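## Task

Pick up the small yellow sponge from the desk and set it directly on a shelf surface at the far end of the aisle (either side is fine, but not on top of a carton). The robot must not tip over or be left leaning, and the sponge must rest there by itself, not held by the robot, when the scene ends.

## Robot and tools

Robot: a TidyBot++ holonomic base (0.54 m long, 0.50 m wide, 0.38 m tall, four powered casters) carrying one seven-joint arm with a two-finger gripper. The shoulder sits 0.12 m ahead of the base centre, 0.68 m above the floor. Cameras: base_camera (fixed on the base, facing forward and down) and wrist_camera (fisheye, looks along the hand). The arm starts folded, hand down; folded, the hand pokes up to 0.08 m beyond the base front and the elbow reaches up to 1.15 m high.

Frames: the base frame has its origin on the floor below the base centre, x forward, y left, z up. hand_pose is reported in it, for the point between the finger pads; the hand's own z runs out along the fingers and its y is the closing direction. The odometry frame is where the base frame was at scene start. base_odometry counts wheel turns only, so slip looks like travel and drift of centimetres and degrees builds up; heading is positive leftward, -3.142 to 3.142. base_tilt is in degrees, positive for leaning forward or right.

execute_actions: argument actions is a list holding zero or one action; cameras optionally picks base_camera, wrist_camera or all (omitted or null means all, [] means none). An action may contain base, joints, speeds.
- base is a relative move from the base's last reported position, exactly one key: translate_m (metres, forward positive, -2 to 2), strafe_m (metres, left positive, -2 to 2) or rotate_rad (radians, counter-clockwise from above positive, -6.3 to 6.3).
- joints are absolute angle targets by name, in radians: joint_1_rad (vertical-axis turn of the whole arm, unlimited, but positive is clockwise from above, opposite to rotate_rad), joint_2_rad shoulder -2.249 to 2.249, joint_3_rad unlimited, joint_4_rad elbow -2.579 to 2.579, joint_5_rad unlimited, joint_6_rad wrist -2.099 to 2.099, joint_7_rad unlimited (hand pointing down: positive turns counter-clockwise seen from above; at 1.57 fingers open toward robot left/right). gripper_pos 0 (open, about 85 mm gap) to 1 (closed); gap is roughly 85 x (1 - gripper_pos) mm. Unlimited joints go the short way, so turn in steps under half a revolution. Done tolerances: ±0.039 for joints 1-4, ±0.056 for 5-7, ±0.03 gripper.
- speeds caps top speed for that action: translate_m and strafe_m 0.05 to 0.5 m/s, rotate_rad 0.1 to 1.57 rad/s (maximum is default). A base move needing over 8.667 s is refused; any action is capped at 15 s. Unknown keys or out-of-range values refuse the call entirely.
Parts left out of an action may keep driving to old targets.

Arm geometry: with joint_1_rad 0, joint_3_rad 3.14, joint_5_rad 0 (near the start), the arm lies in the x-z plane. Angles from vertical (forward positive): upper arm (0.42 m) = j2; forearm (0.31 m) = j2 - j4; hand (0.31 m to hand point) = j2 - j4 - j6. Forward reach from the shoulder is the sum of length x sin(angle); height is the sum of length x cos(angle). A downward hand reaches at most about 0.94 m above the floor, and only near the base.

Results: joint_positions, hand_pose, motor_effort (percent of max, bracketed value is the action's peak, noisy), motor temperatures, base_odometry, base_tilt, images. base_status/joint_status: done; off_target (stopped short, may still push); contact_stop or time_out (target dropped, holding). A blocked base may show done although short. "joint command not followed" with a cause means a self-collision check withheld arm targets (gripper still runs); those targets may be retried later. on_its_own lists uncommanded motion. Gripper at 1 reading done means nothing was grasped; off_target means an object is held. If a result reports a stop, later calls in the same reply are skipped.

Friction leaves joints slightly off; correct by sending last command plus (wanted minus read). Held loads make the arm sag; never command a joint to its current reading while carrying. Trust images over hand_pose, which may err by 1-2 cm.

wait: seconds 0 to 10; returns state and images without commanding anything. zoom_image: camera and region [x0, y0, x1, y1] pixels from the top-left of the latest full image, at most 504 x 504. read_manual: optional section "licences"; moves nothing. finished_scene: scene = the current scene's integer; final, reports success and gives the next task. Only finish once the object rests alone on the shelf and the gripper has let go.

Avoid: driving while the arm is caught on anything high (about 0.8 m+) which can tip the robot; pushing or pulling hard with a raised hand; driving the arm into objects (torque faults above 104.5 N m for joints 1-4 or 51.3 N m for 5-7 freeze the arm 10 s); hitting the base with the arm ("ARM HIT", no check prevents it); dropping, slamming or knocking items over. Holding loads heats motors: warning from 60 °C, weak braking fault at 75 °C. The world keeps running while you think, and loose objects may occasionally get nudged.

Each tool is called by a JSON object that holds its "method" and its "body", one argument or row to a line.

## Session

{"method": "execute_actions", "body": {
  "actions": []
}}

Scene clock: 0.00 s.
Motor temperatures (°C, as the motors report them): [28 30 28 32 39 37 36]
base_odometry: x=+0.000 y=+0.000 heading=+0.000 (m, m, rad; odometry frame)
base_tilt: forward=-0.3 right=-0.2 (deg)
base_status: not commanded
joint_positions: joint_1_rad=+0.043 joint_2_rad=-0.365 joint_3_rad=+3.142 joint_4_rad=-2.558 joint_5_rad=+0.012 joint_6_rad=-0.867 joint_7_rad=+1.616 gripper_pos=+0.000
joint_status: not commanded
motor_effort: joint_1_rad=+1 joint_2_rad=-1 joint_3_rad=+0 joint_4_rad=+12 joint_5_rad=+0 joint_6_rad=+1 joint_7_rad=+0 (%)
hand_pose: x=+0.2497 y=-0.0072 z=+0.5815 quat_wxyz=(+0.007, +0.999, +0.005, +0.041) (m; base frame)
pictures: base_camera, wrist_camera
camera_calibration (this result's frames):
wrist_camera: T_world_to_cam=[[0.0160073, -0.998999, 0.0417705, -0.0391651], [-0.998153, -0.0184145, -0.0578952, 0.333473], [0.0586065, -0.0407666, -0.997448, 0.700096], [0, 0, 0, 1]] pos_world=[0.292454, -0.00444458, 0.719252]
Images, in order (width x height): base_camera 644x364, wrist_camera 644x476.

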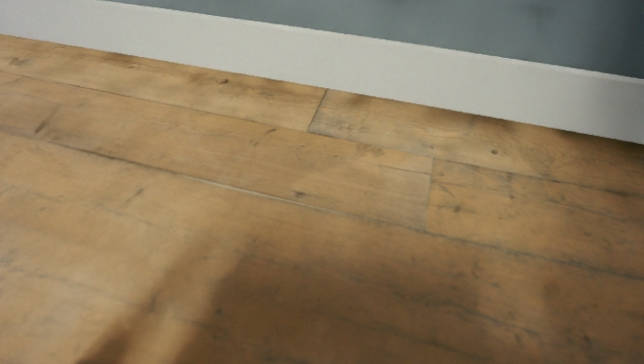

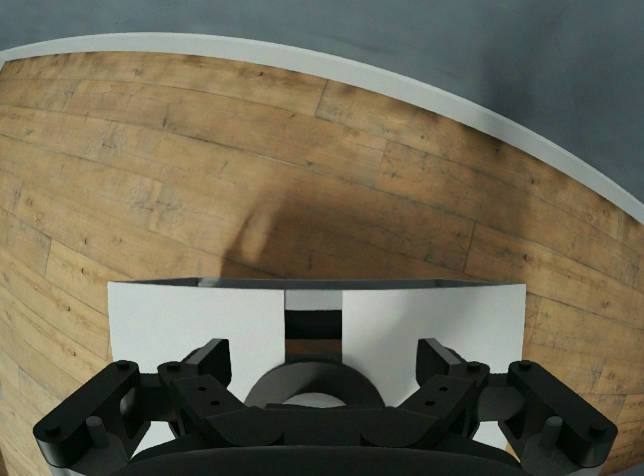

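{"method": "execute_actions", "body": {
  "actions": [
    {"base":{"rotate_rad":-2.7},"joints":{"joint_1_rad":0,"joint_2_rad":-0.35,"joint_4_rad":-1.5,"joint_6_rad":-0.8,"joint_7_rad":1.55}}
  ]
}}

Scene clock: 9.30 s.
Motor temperatures (°C, as the motors report them): [28 30 28 32 39 37 36]
base_odometry: x=+0.000 y=+0.000 heading=-2.699 (m, m, rad; odometry frame)
base_tilt: forward=-0.3 right=-0.2 (deg)
base_status: done
joint_positions: joint_1_rad=+0.015 joint_2_rad=-0.358 joint_3_rad=+3.143 joint_4_rad=-1.517 joint_5_rad=+0.012 joint_6_rad=-0.839 joint_7_rad=+1.585 gripper_pos=+0.000
joint_status: all done
motor_effort: joint_1_rad=+1(1) joint_2_rad=-7(9) joint_3_rad=+0(1) joint_4_rad=+18(17) joint_5_rad=-1(1) joint_6_rad=+8(9) joint_7_rad=+0(1) (%)
hand_pose: x=+0.5428 y=-0.0083 z=+1.0726 quat_wxyz=(+0.014, +0.841, +0.000, +0.541) (m; base frame)
pictures: base_camera, wrist_camera
camera_calibration (this result's frames):
wrist_camera: T_world_to_cam=[[-0.0361861, -0.998396, 0.0435516, -0.0390685], [-0.436037, -0.0234391, -0.899623, 1.25218], [0.899201, -0.0515439, -0.43449, 0.112545], [0, 0, 0, 1]] pos_world=[0.443383, -0.0038548, 1.17709]
Images, in order (width x height): base_camera 644x364, wrist_camera 644x476.

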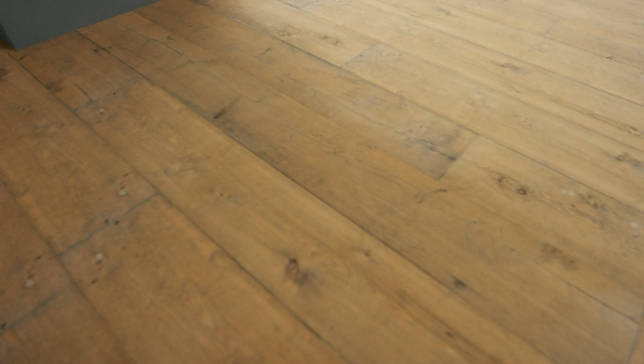

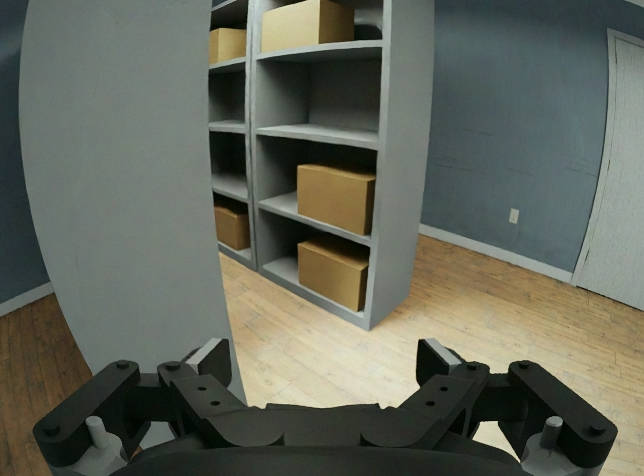

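{"method": "execute_actions", "body": {
  "actions": [
    {"base":{"rotate_rad":-2.31},"joints":{"joint_1_rad":-0.9}}
  ]
}}

Scene clock: 20.40 s.
Motor temperatures (°C, as the motors report them): [28 30 28 32 39 37 36]
base_odometry: x=+0.000 y=+0.000 heading=+1.276 (m, m, rad; odometry frame)
base_tilt: forward=-0.3 right=-0.2 (deg)
base_status: done
joint_positions: joint_1_rad=-0.885 joint_2_rad=-0.358 joint_3_rad=+3.142 joint_4_rad=-1.517 joint_5_rad=+0.012 joint_6_rad=-0.839 joint_7_rad=+1.585 gripper_pos=+0.000
joint_status: all done
motor_effort: joint_1_rad=+1(2) joint_2_rad=-7(8) joint_3_rad=+1(1) joint_4_rad=+18(18) joint_5_rad=+0(1) joint_6_rad=+9(8) joint_7_rad=+0(0) (%)
hand_pose: x=+0.3889 y=+0.3270 z=+1.0725 quat_wxyz=(-0.223, +0.757, +0.366, +0.493) (m; base frame)
pictures: base_camera, wrist_camera
camera_calibration (this result's frames):
wrist_camera: T_world_to_cam=[[0.759862, -0.648623, 0.0435765, -0.133815], [-0.252704, -0.356473, -0.899482, 1.23027], [0.598958, 0.67247, -0.43478, 0.148471], [0, 0, 0, 1]] pos_world=[0.323646, 0.251919, 1.17699]
Images, in order (width x height): base_camera 644x364, wrist_camera 644x476.

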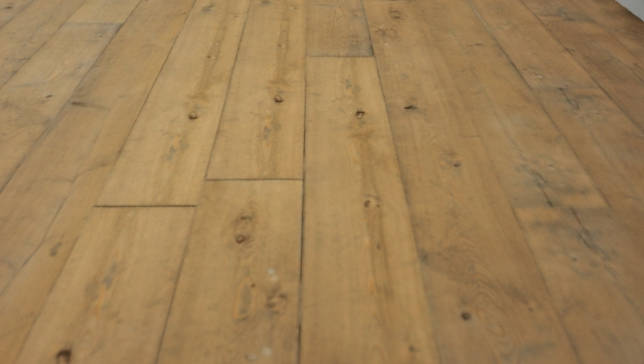

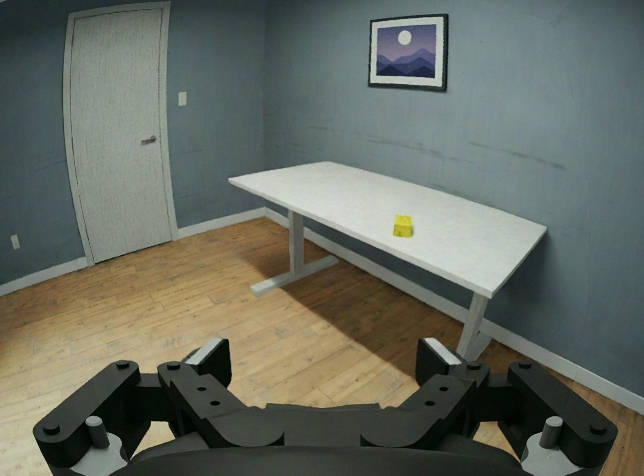

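{"method": "zoom_image", "body": {
  "camera": "wrist_camera",
  "region": [360, 195, 450, 260]
}}

Region (360, 195, 450, 260) of wrist_camera's 644x476 image, scaled by 5.600.

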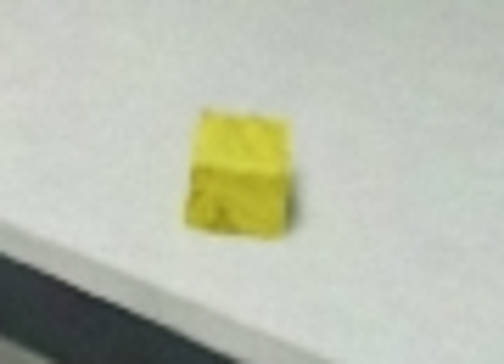

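{"method": "execute_actions", "body": {
  "actions": [
    {"base":{"rotate_rad":0.63},"joints":{"joint_1_rad":0.012,"joint_2_rad":0.134,"joint_4_rad":-1.69,"joint_5_rad":-0.025,"joint_6_rad":-0.425,"joint_7_rad":1.54}}
  ],
  "cameras": []
}}

{"method": "execute_actions", "body": {
  "actions": [
    {"base":{"translate_m":0.6}}
  ]
}}

Scene clock: 48.93 s.
Motor temperatures (°C, as the motors report them): [28 30 28 32 39 37 36]
base_odometry: x=+0.000 y=+0.000 heading=+1.904 (m, m, rad; odometry frame)
base_tilt: forward=-0.3 right=-0.2 (deg)
base_status: done
joint_positions: joint_1_rad=+0.003 joint_2_rad=+0.124 joint_3_rad=+3.138 joint_4_rad=-1.669 joint_5_rad=+0.002 joint_6_rad=-0.468 joint_7_rad=+1.575 gripper_pos=+0.000
joint_status: all done
motor_effort: joint_1_rad=+1(3) joint_2_rad=-23(24) joint_3_rad=+0(3) joint_4_rad=+18(19) joint_5_rad=+0(0) joint_6_rad=+7(9) joint_7_rad=+0(1) (%)
hand_pose: x=+0.7175 y=+0.0012 z=+0.8317 quat_wxyz=(+0.001, +0.905, +0.003, +0.426) (m; base frame)
pictures: none
No camera images: the call's "cameras" was empty. Leave "cameras" out to get every camera's image.

Scene clock: 51.50 s.
Motor temperatures (°C, as the motors report them): [28 30 28 32 39 37 36]
base_odometry: x=-0.198 y=+0.567 heading=+1.905 (m, m, rad; odometry frame)
base_tilt: forward=-0.3 right=-0.2 (deg)
base_status: done
joint_positions: joint_1_rad=+0.003 joint_2_rad=+0.130 joint_3_rad=+3.138 joint_4_rad=-1.673 joint_5_rad=+0.001 joint_6_rad=-0.463 joint_7_rad=+1.575 gripper_pos=+0.000
joint_status: not commanded
motor_effort: joint_1_rad=+1(2) joint_2_rad=-23(26) joint_3_rad=+0(1) joint_4_rad=+18(19) joint_5_rad=+0(1) joint_6_rad=+7(8) joint_7_rad=+0(0) (%)
hand_pose: x=+0.7186 y=+0.0012 z=+0.8274 quat_wxyz=(+0.001, +0.906, +0.002, +0.424) (m; base frame)
pictures: base_camera, wrist_camera
camera_calibration (this result's frames):
wrist_camera: T_world_to_cam=[[-0.0120491, -0.999504, 0.0290884, -0.0179034], [-0.658028, -0.0139779, -0.752863, 1.14652], [0.752897, -0.0282124, -0.657534, 0.138071], [0, 0, 0, 1]] pos_world=[0.650271, 0.00202667, 0.954477]
Images, in order (width x height): base_camera 644x364, wrist_camera 644x476.

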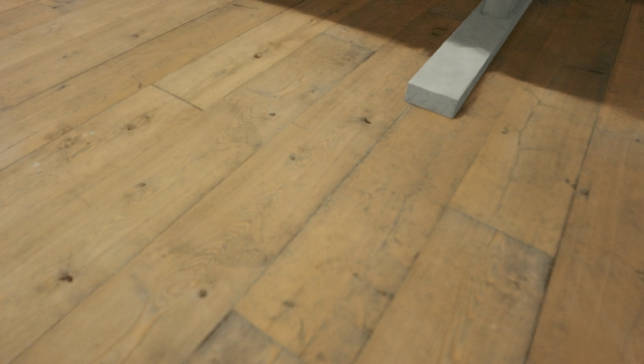

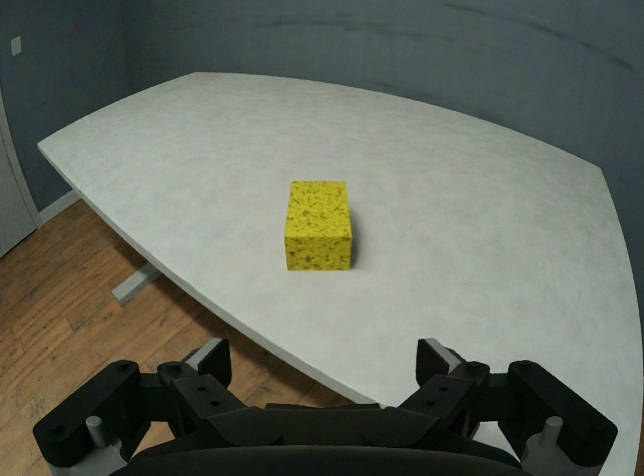

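{"method": "execute_actions", "body": {
  "actions": [
    {"base":{"translate_m":0.13},"joints":{"joint_2_rad":0.185,"joint_4_rad":-1.835,"joint_6_rad":-0.232}}
  ],
  "cameras": ["wrist_camera"]
}}

Scene clock: 61.27 s.
Motor temperatures (°C, as the motors report them): [28 30 28 32 39 37 36]
base_odometry: x=-0.241 y=+0.689 heading=+1.907 (m, m, rad; odometry frame)
base_tilt: forward=-0.3 right=-0.1 (deg)
base_status: done
joint_positions: joint_1_rad=+0.003 joint_2_rad=+0.191 joint_3_rad=+3.138 joint_4_rad=-1.817 joint_5_rad=+0.001 joint_6_rad=-0.272 joint_7_rad=+1.575 gripper_pos=+0.000
joint_status: all done
motor_effort: joint_1_rad=+1(1) joint_2_rad=-24(28) joint_3_rad=+0(2) joint_4_rad=+17(18) joint_5_rad=+0(1) joint_6_rad=+7(8) joint_7_rad=+0(0) (%)
hand_pose: x=+0.7201 y=+0.0011 z=+0.7594 quat_wxyz=(+0.001, +0.908, +0.002, +0.418) (m; base frame)
pictures: wrist_camera
camera_calibration (this result's frames):
wrist_camera: T_world_to_cam=[[-0.011801, -0.999518, 0.0287029, -0.0158389], [-0.668051, -0.0134776, -0.743993, 1.09681], [0.744022, -0.0279549, -0.66757, 0.106213], [0, 0, 0, 1]] pos_world=[0.653515, 0.00192033, 0.887381]
Images, in order (width x height): wrist_camera 644x476.

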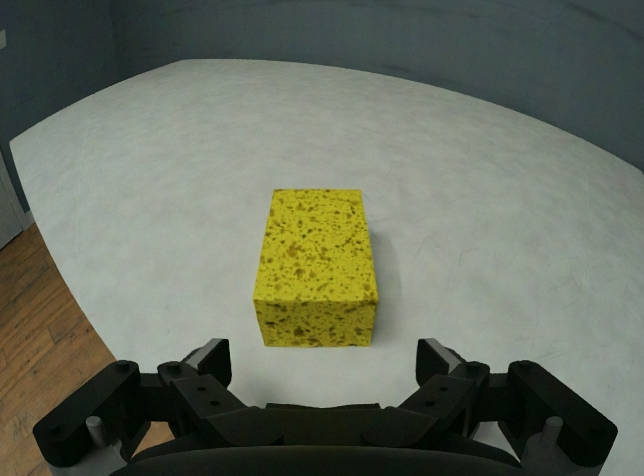

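{"method": "execute_actions", "body": {
  "actions": [
    {"base":{"translate_m":0.062},"speeds":{"translate_m":0.15},"joints":{"joint_2_rad":0.205,"joint_1_rad":-0.015}}
  ],
  "cameras": ["wrist_camera"]
}}

{"method": "execute_actions", "body": {
  "actions": [
    {"joints":{"gripper_pos":1}}
  ],
  "cameras": ["wrist_camera"]
}}

Scene clock: 73.60 s.
Motor temperatures (°C, as the motors report them): [28 30 28 32 39 37 36]
base_odometry: x=-0.261 y=+0.748 heading=+1.908 (m, m, rad; odometry frame)
base_tilt: forward=-0.3 right=-0.2 (deg)
base_status: done
joint_positions: joint_1_rad=-0.009 joint_2_rad=+0.200 joint_3_rad=+3.138 joint_4_rad=-1.818 joint_5_rad=+0.001 joint_6_rad=-0.271 joint_7_rad=+1.575 gripper_pos=+0.000
joint_status: all done
motor_effort: joint_1_rad=+1(1) joint_2_rad=-25(26) joint_3_rad=+0(2) joint_4_rad=+17(18) joint_5_rad=+0(0) joint_6_rad=+7(8) joint_7_rad=+0(0) (%)
hand_pose: x=+0.7203 y=+0.0086 z=+0.7534 quat_wxyz=(-0.002, +0.910, +0.008, +0.413) (m; base frame)
pictures: wrist_camera
camera_calibration (this result's frames):
wrist_camera: T_world_to_cam=[[0.000850273, -0.999587, 0.0287374, -0.0173453], [-0.675117, -0.0217737, -0.737389, 1.0928], [0.73771, -0.0187741, -0.674857, 0.112231], [0, 0, 0, 1]] pos_world=[0.654989, 0.00856317, 0.882057]
Images, in order (width x height): wrist_camera 644x476.

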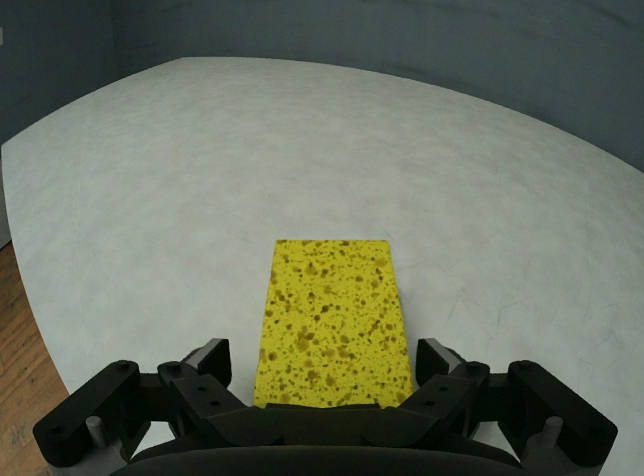

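Scene clock: 74.70 s.
Motor temperatures (°C, as the motors report them): [28 30 28 32 39 37 36]
base_odometry: x=-0.261 y=+0.748 heading=+1.908 (m, m, rad; odometry frame)
base_tilt: forward=-0.3 right=-0.2 (deg)
base_status: not commanded
joint_positions: joint_1_rad=-0.009 joint_2_rad=+0.199 joint_3_rad=+3.138 joint_4_rad=-1.818 joint_5_rad=+0.001 joint_6_rad=-0.268 joint_7_rad=+1.575 gripper_pos=+0.395
joint_status: gripper_pos off_target (ended at +0.395, target +1.000)
motor_effort: joint_1_rad=+1(1) joint_2_rad=-23(25) joint_3_rad=+0(0) joint_4_rad=+16(17) joint_5_rad=-1(1) joint_6_rad=+6(7) joint_7_rad=+0(0) (%)
hand_pose: x=+0.7209 y=+0.0086 z=+0.7546 quat_wxyz=(-0.002, +0.910, +0.008, +0.415) (m; base frame)
pictures: wrist_camera
camera_calibration (this result's frames):
wrist_camera: T_world_to_cam=[[0.000735136, -0.999588, 0.0286919, -0.0172542], [-0.672135, -0.0217382, -0.74011, 1.09394], [0.740429, -0.0187407, -0.671874, 0.108384], [0, 0, 0, 1]] pos_world=[0.655037, 0.00856446, 0.882951]
Images, in order (width x height): wrist_camera 644x476.

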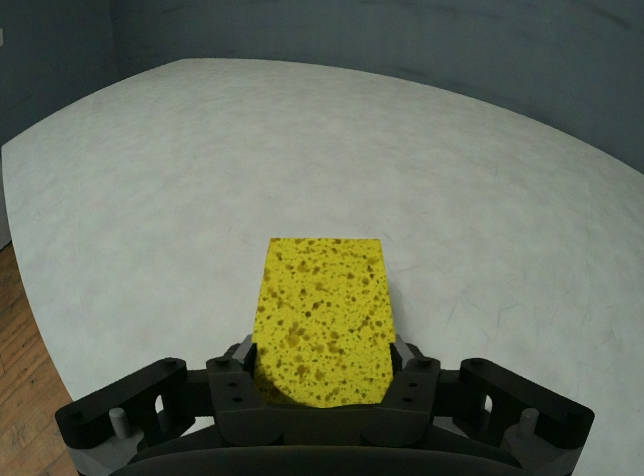

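{"method": "execute_actions", "body": {
  "actions": [
    {"joints":{"joint_2_rad":-0.1}}
  ],
  "cameras": []
}}

{"method": "execute_actions", "body": {
  "actions": [
    {"base":{"rotate_rad":2.5},"joints":{"joint_2_rad":-0.34,"joint_4_rad":-2.2,"joint_6_rad":0.0,"joint_1_rad":0.01}}
  ],
  "cameras": []
}}

{"method": "execute_actions", "body": {
  "actions": [
    {"base":{"strafe_m":-0.68},"joints":{"joint_4_rad":-2.5,"joint_6_rad":0.3}}
  ]
}}

Scene clock: 86.47 s.
Motor temperatures (°C, as the motors report them): [28 30 28 32 39 37 36]
base_odometry: x=-0.261 y=+0.748 heading=+1.908 (m, m, rad; odometry frame)
base_tilt: forward=-0.3 right=-0.2 (deg)
base_status: not commanded
joint_positions: joint_1_rad=-0.009 joint_2_rad=-0.102 joint_3_rad=+3.138 joint_4_rad=-1.823 joint_5_rad=+0.001 joint_6_rad=-0.268 joint_7_rad=+1.575 gripper_pos=+0.395
joint_status: all done
motor_effort: joint_1_rad=+1(0) joint_2_rad=-17(27) joint_3_rad=-1(1) joint_4_rad=+19(20) joint_5_rad=-1(0) joint_6_rad=+9(9) joint_7_rad=+0(0) (%)
hand_pose: x=+0.6713 y=+0.0081 z=+0.9272 quat_wxyz=(-0.002, +0.838, +0.007, +0.545) (m; base frame)
pictures: none
No camera images: the call's "cameras" was empty. Leave "cameras" out to get every camera's image.

Scene clock: 89.33 s.
Motor temperatures (°C, as the motors report them): [28 30 28 32 39 37 36]
base_odometry: x=-0.261 y=+0.748 heading=-1.877 (m, m, rad; odometry frame)
base_tilt: forward=-0.3 right=-0.2 (deg)
base_status: done
joint_positions: joint_1_rad=-0.003 joint_2_rad=-0.323 joint_3_rad=+3.142 joint_4_rad=-2.179 joint_5_rad=+0.001 joint_6_rad=-0.041 joint_7_rad=+1.575 gripper_pos=+0.395
joint_status: all done
motor_effort: joint_1_rad=+1(1) joint_2_rad=-9(17) joint_3_rad=+1(3) joint_4_rad=+19(19) joint_5_rad=+0(0) joint_6_rad=+9(9) joint_7_rad=+0(0) (%)
hand_pose: x=+0.5820 y=+0.0025 z=+0.8927 quat_wxyz=(+0.001, +0.813, +0.003, +0.583) (m; base frame)
pictures: none
No camera images: the call's "cameras" was empty. Leave "cameras" out to get every camera's image.

Scene clock: 92.07 s.
Motor temperatures (°C, as the motors report them): [28 30 28 32 39 37 36]
base_odometry: x=-0.910 y=+0.951 heading=-1.875 (m, m, rad; odometry frame)
base_tilt: forward=-0.3 right=-0.2 (deg)
base_status: done
joint_positions: joint_1_rad=-0.002 joint_2_rad=-0.325 joint_3_rad=+3.141 joint_4_rad=-2.484 joint_5_rad=+0.001 joint_6_rad=+0.257 joint_7_rad=+1.575 gripper_pos=+0.395
joint_status: all done
motor_effort: joint_1_rad=+0(2) joint_2_rad=-7(9) joint_3_rad=+0(3) joint_4_rad=+17(18) joint_5_rad=-1(0) joint_6_rad=+9(9) joint_7_rad=+0(0) (%)
hand_pose: x=+0.5406 y=+0.0024 z=+0.8049 quat_wxyz=(+0.001, +0.814, +0.003, +0.581) (m; base frame)
pictures: base_camera, wrist_camera
camera_calibration (this result's frames):
wrist_camera: T_world_to_cam=[[-0.0190072, -0.999563, 0.0226562, -0.00926015], [-0.347158, -0.0146525, -0.937692, 0.993162], [0.937614, -0.0256882, -0.346727, -0.0927678], [0, 0, 0, 1]] pos_world=[0.431588, 0.00291313, 0.899325]
Images, in order (width x height): base_camera 644x364, wrist_camera 644x476.

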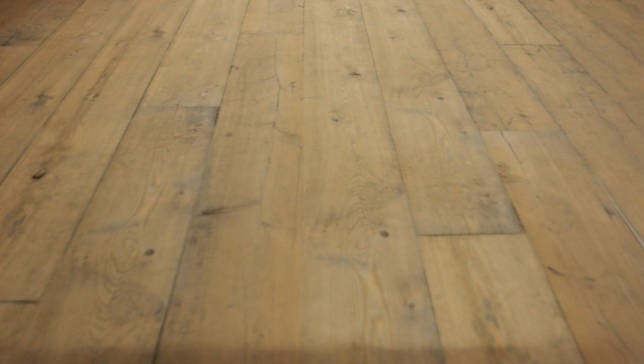

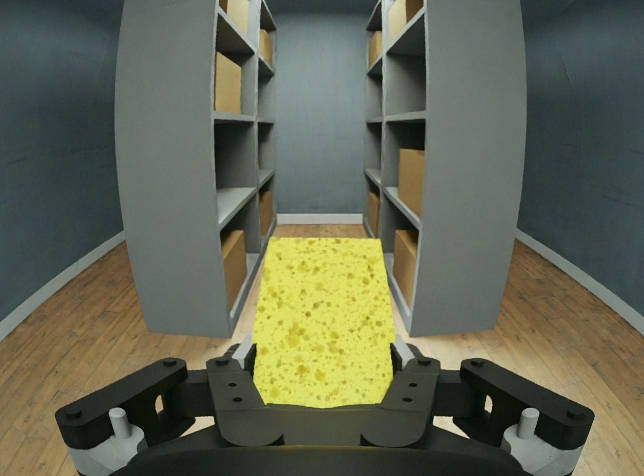

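{"method": "execute_actions", "body": {
  "actions": [
    {"base":{"translate_m":2.0},"joints":{"joint_6_rad":-0.1}}
  ]
}}

Scene clock: 102.57 s.
Motor temperatures (°C, as the motors report them): [28 30 28 32 39 37 36]
base_odometry: x=-1.510 y=-0.957 heading=-1.875 (m, m, rad; odometry frame)
base_tilt: forward=-0.3 right=-0.2 (deg)
base_status: done
joint_positions: joint_1_rad=-0.002 joint_2_rad=-0.336 joint_3_rad=+3.141 joint_4_rad=-2.499 joint_5_rad=+0.001 joint_6_rad=-0.083 joint_7_rad=+1.575 gripper_pos=+0.396
joint_status: all done
motor_effort: joint_1_rad=+1(1) joint_2_rad=-6(7) joint_3_rad=+1(0) joint_4_rad=+16(19) joint_5_rad=+0(1) joint_6_rad=+8(9) joint_7_rad=+0(0) (%)
hand_pose: x=+0.4842 y=+0.0021 z=+0.7091 quat_wxyz=(+0.001, +0.901, +0.003, +0.433) (m; base frame)
pictures: base_camera, wrist_camera
camera_calibration (this result's frames):
wrist_camera: T_world_to_cam=[[-0.0104344, -0.999534, 0.0286869, -0.0168343], [-0.642674, -0.015275, -0.765988, 0.905133], [0.766069, -0.0264289, -0.642215, 0.219569], [0, 0, 0, 1]] pos_world=[0.413325, 0.0028024, 0.834813]
Images, in order (width x height): base_camera 644x364, wrist_camera 644x476.

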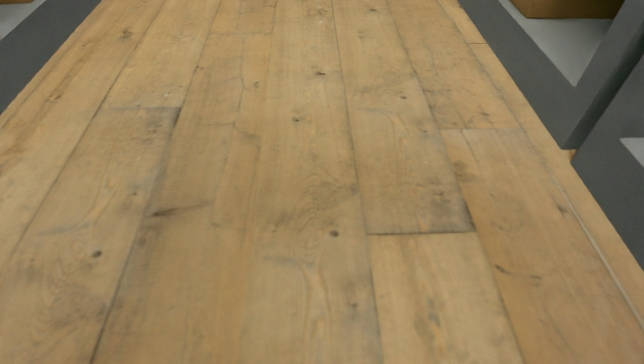

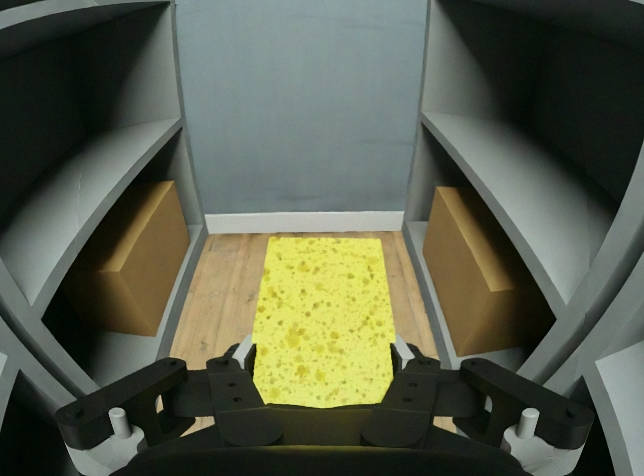

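{"method": "execute_actions", "body": {
  "actions": [
    {"base":{"translate_m":0.72},"joints":{"joint_1_rad":0.6}}
  ],
  "cameras": ["wrist_camera"]
}}

{"method": "execute_actions", "body": {
  "actions": [
    {"joints":{"joint_1_rad":1.11,"joint_2_rad":0.485,"joint_4_rad":-2.142,"joint_6_rad":0.397}}
  ]
}}

Scene clock: 121.07 s.
Motor temperatures (°C, as the motors report them): [28 30 28 32 39 37 36]
base_odometry: x=-1.726 y=-1.644 heading=-1.875 (m, m, rad; odometry frame)
base_tilt: forward=-0.3 right=-0.2 (deg)
base_status: done
joint_positions: joint_1_rad=+0.586 joint_2_rad=-0.337 joint_3_rad=+3.141 joint_4_rad=-2.499 joint_5_rad=+0.001 joint_6_rad=-0.083 joint_7_rad=+1.575 gripper_pos=+0.396
joint_status: all done
motor_effort: joint_1_rad=+1(0) joint_2_rad=-5(7) joint_3_rad=+1(1) joint_4_rad=+16(17) joint_5_rad=-1(1) joint_6_rad=+7(8) joint_7_rad=+0(0) (%)
hand_pose: x=+0.4240 y=-0.2008 z=+0.7095 quat_wxyz=(+0.126, +0.863, -0.258, +0.415) (m; base frame)
pictures: wrist_camera
camera_calibration (this result's frames):
wrist_camera: T_world_to_cam=[[-0.563304, -0.825752, 0.0286744, 0.0489657], [-0.542485, 0.343445, -0.766652, 0.893663], [0.623216, -0.447414, -0.641422, 0.236027], [0, 0, 0, 1]] pos_world=[0.365285, -0.160889, 0.835118]
Images, in order (width x height): wrist_camera 644x476.

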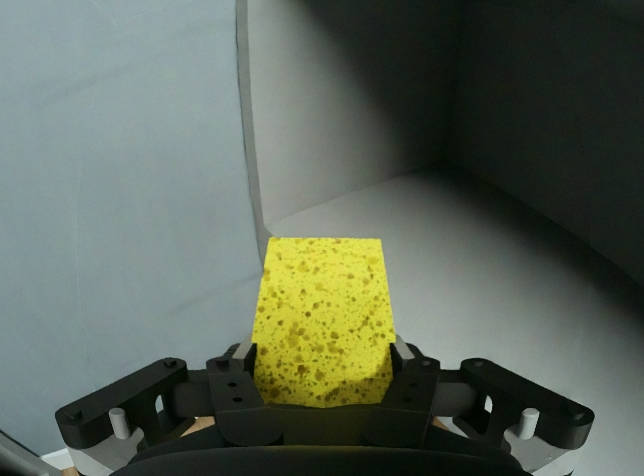

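Scene clock: 123.17 s.
Motor temperatures (°C, as the motors report them): [28 30 28 32 39 37 36]
base_odometry: x=-1.726 y=-1.644 heading=-1.875 (m, m, rad; odometry frame)
base_tilt: forward=-0.3 right=-0.2 (deg)
base_status: not commanded
joint_positions: joint_1_rad=+1.098 joint_2_rad=+0.479 joint_3_rad=+3.141 joint_4_rad=-2.163 joint_5_rad=+0.001 joint_6_rad=+0.354 joint_7_rad=+1.575 gripper_pos=+0.396
joint_status: all done
motor_effort: joint_1_rad=+0(2) joint_2_rad=-27(28) joint_3_rad=+0(0) joint_4_rad=+11(16) joint_5_rad=-1(0) joint_6_rad=+7(8) joint_7_rad=+0(0) (%)
hand_pose: x=+0.3841 y=-0.5148 z=+0.5744 quat_wxyz=(+0.217, +0.778, -0.473, +0.353) (m; base frame)
pictures: base_camera, wrist_camera
camera_calibration (this result's frames):
wrist_camera: T_world_to_cam=[[-0.894867, -0.445411, 0.0286587, 0.0942672], [-0.31957, 0.594569, -0.73781, 0.903388], [0.311589, -0.6694, -0.6744, 0.0581241], [0, 0, 0, 1]] pos_world=[0.354941, -0.456231, 0.703025]
Images, in order (width x height): base_camera 644x364, wrist_camera 644x476.

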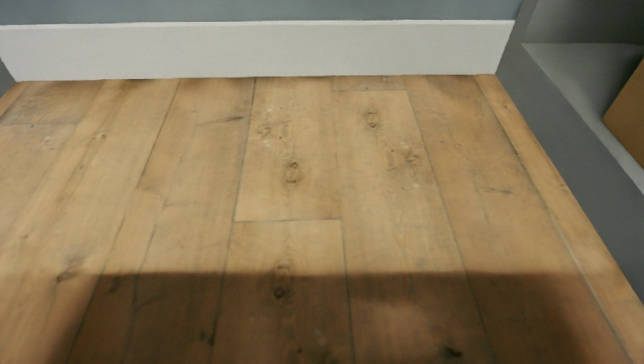

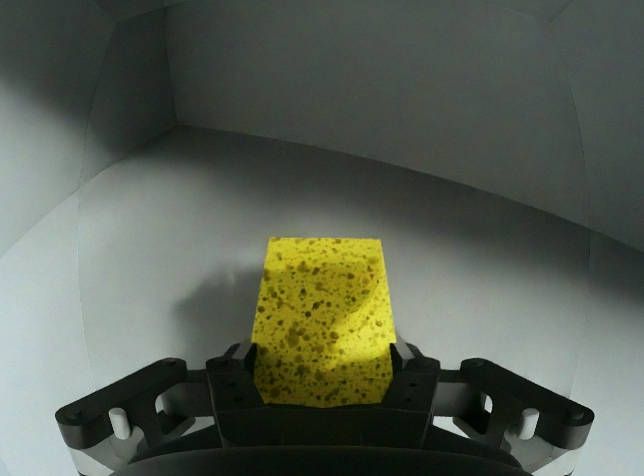

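{"method": "execute_actions", "body": {
  "actions": [
    {"joints":{"joint_2_rad":0.56,"joint_6_rad":0.465}}
  ],
  "cameras": ["wrist_camera"]
}}

Scene clock: 129.70 s.
Motor temperatures (°C, as the motors report them): [28 30 28 32 39 37 36]
base_odometry: x=-1.726 y=-1.644 heading=-1.875 (m, m, rad; odometry frame)
base_tilt: forward=-0.3 right=-0.2 (deg)
base_status: not commanded
joint_positions: joint_1_rad=+1.098 joint_2_rad=+0.528 joint_3_rad=+3.141 joint_4_rad=-2.156 joint_5_rad=+0.001 joint_6_rad=+0.436 joint_7_rad=+1.575 gripper_pos=+0.396
joint_status: all done
motor_effort: joint_1_rad=+1(0) joint_2_rad=-25(28) joint_3_rad=+0(0) joint_4_rad=+9(11) joint_5_rad=+0(0) joint_6_rad=+6(7) joint_7_rad=+0(0) (%)
hand_pose: x=+0.3907 y=-0.5277 z=+0.5685 quat_wxyz=(+0.226, +0.770, -0.469, +0.368) (m; base frame)
pictures: wrist_camera
camera_calibration (this result's frames):
wrist_camera: T_world_to_cam=[[-0.895412, -0.444353, 0.0280577, 0.0957239], [-0.30549, 0.567303, -0.76475, 0.904214], [0.323902, -0.693338, -0.643715, 0.0085109], [0, 0, 0, 1]] pos_world=[0.359185, -0.464527, 0.694291]
Images, in order (width x height): wrist_camera 644x476.

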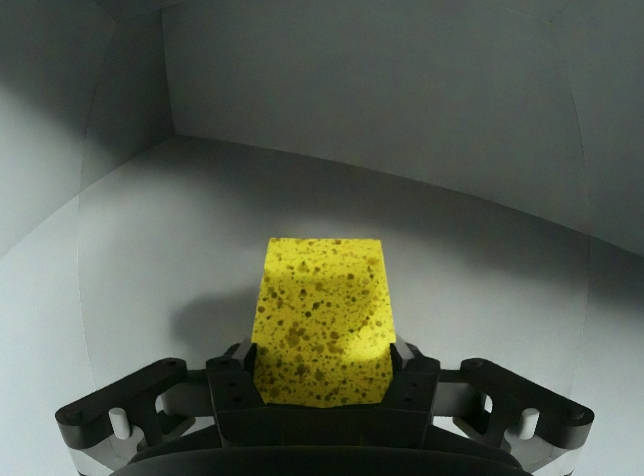

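Contact. Release and retreat.

{"method": "execute_actions", "body": {
  "actions": [
    {"joints":{"gripper_pos":0}}
  ],
  "cameras": []
}}

{"method": "execute_actions", "body": {
  "actions": [
    {"joints":{"joint_2_rad":0.3,"joint_4_rad":-2.25,"joint_6_rad":0.25}}
  ],
  "cameras": ["wrist_camera"]
}}

Scene clock: 136.50 s.
Motor temperatures (°C, as the motors report them): [28 30 28 32 39 37 36]
base_odometry: x=-1.726 y=-1.644 heading=-1.875 (m, m, rad; odometry frame)
base_tilt: forward=-0.3 right=-0.1 (deg)
base_status: not commanded
joint_positions: joint_1_rad=+1.098 joint_2_rad=+0.550 joint_3_rad=+3.141 joint_4_rad=-2.156 joint_5_rad=+0.001 joint_6_rad=+0.436 joint_7_rad=+1.575 gripper_pos=+0.000
joint_status: all done
motor_effort: joint_1_rad=+0(1) joint_2_rad=-29(29) joint_3_rad=+0(0) joint_4_rad=+9(10) joint_5_rad=-1(1) joint_6_rad=+7(8) joint_7_rad=+0(0) (%)
hand_pose: x=+0.3895 y=-0.5254 z=+0.5552 quat_wxyz=(+0.221, +0.774, -0.471, +0.360) (m; base frame)
pictures: none
No camera images: the call's "cameras" was empty. Leave "cameras" out to get every camera's image.

Scene clock: 137.83 s.
Motor temperatures (°C, as the motors report them): [28 30 28 32 39 37 36]
base_odometry: x=-1.726 y=-1.644 heading=-1.875 (m, m, rad; odometry frame)
base_tilt: forward=-0.3 right=-0.2 (deg)
base_status: not commanded
joint_positions: joint_1_rad=+1.098 joint_2_rad=+0.304 joint_3_rad=+3.141 joint_4_rad=-2.230 joint_5_rad=+0.001 joint_6_rad=+0.291 joint_7_rad=+1.575 gripper_pos=+0.000
joint_status: all done
motor_effort: joint_1_rad=+0(1) joint_2_rad=-23(31) joint_3_rad=-1(1) joint_4_rad=+12(12) joint_5_rad=-1(1) joint_6_rad=+7(7) joint_7_rad=+0(0) (%)
hand_pose: x=+0.3704 y=-0.4880 z=+0.6313 quat_wxyz=(+0.227, +0.770, -0.468, +0.370) (m; base frame)
pictures: wrist_camera
camera_calibration (this result's frames):
wrist_camera: T_world_to_cam=[[-0.895482, -0.444205, 0.0281737, 0.0934044], [-0.303968, 0.564081, -0.767734, 0.923264], [0.325139, -0.696056, -0.640149, 0.0789859], [0, 0, 0, 1]] pos_world=[0.338603, -0.424327, 0.756752]
Images, in order (width x height): wrist_camera 644x476.

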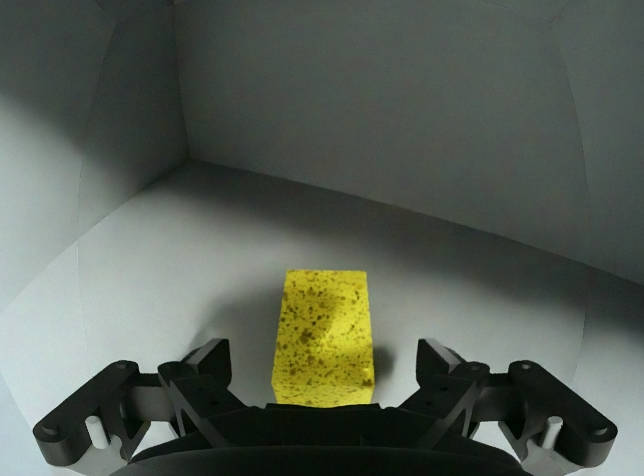

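{"method": "finished_scene", "body": {
  "scene": 2
}}

The scene is finished: the task was done.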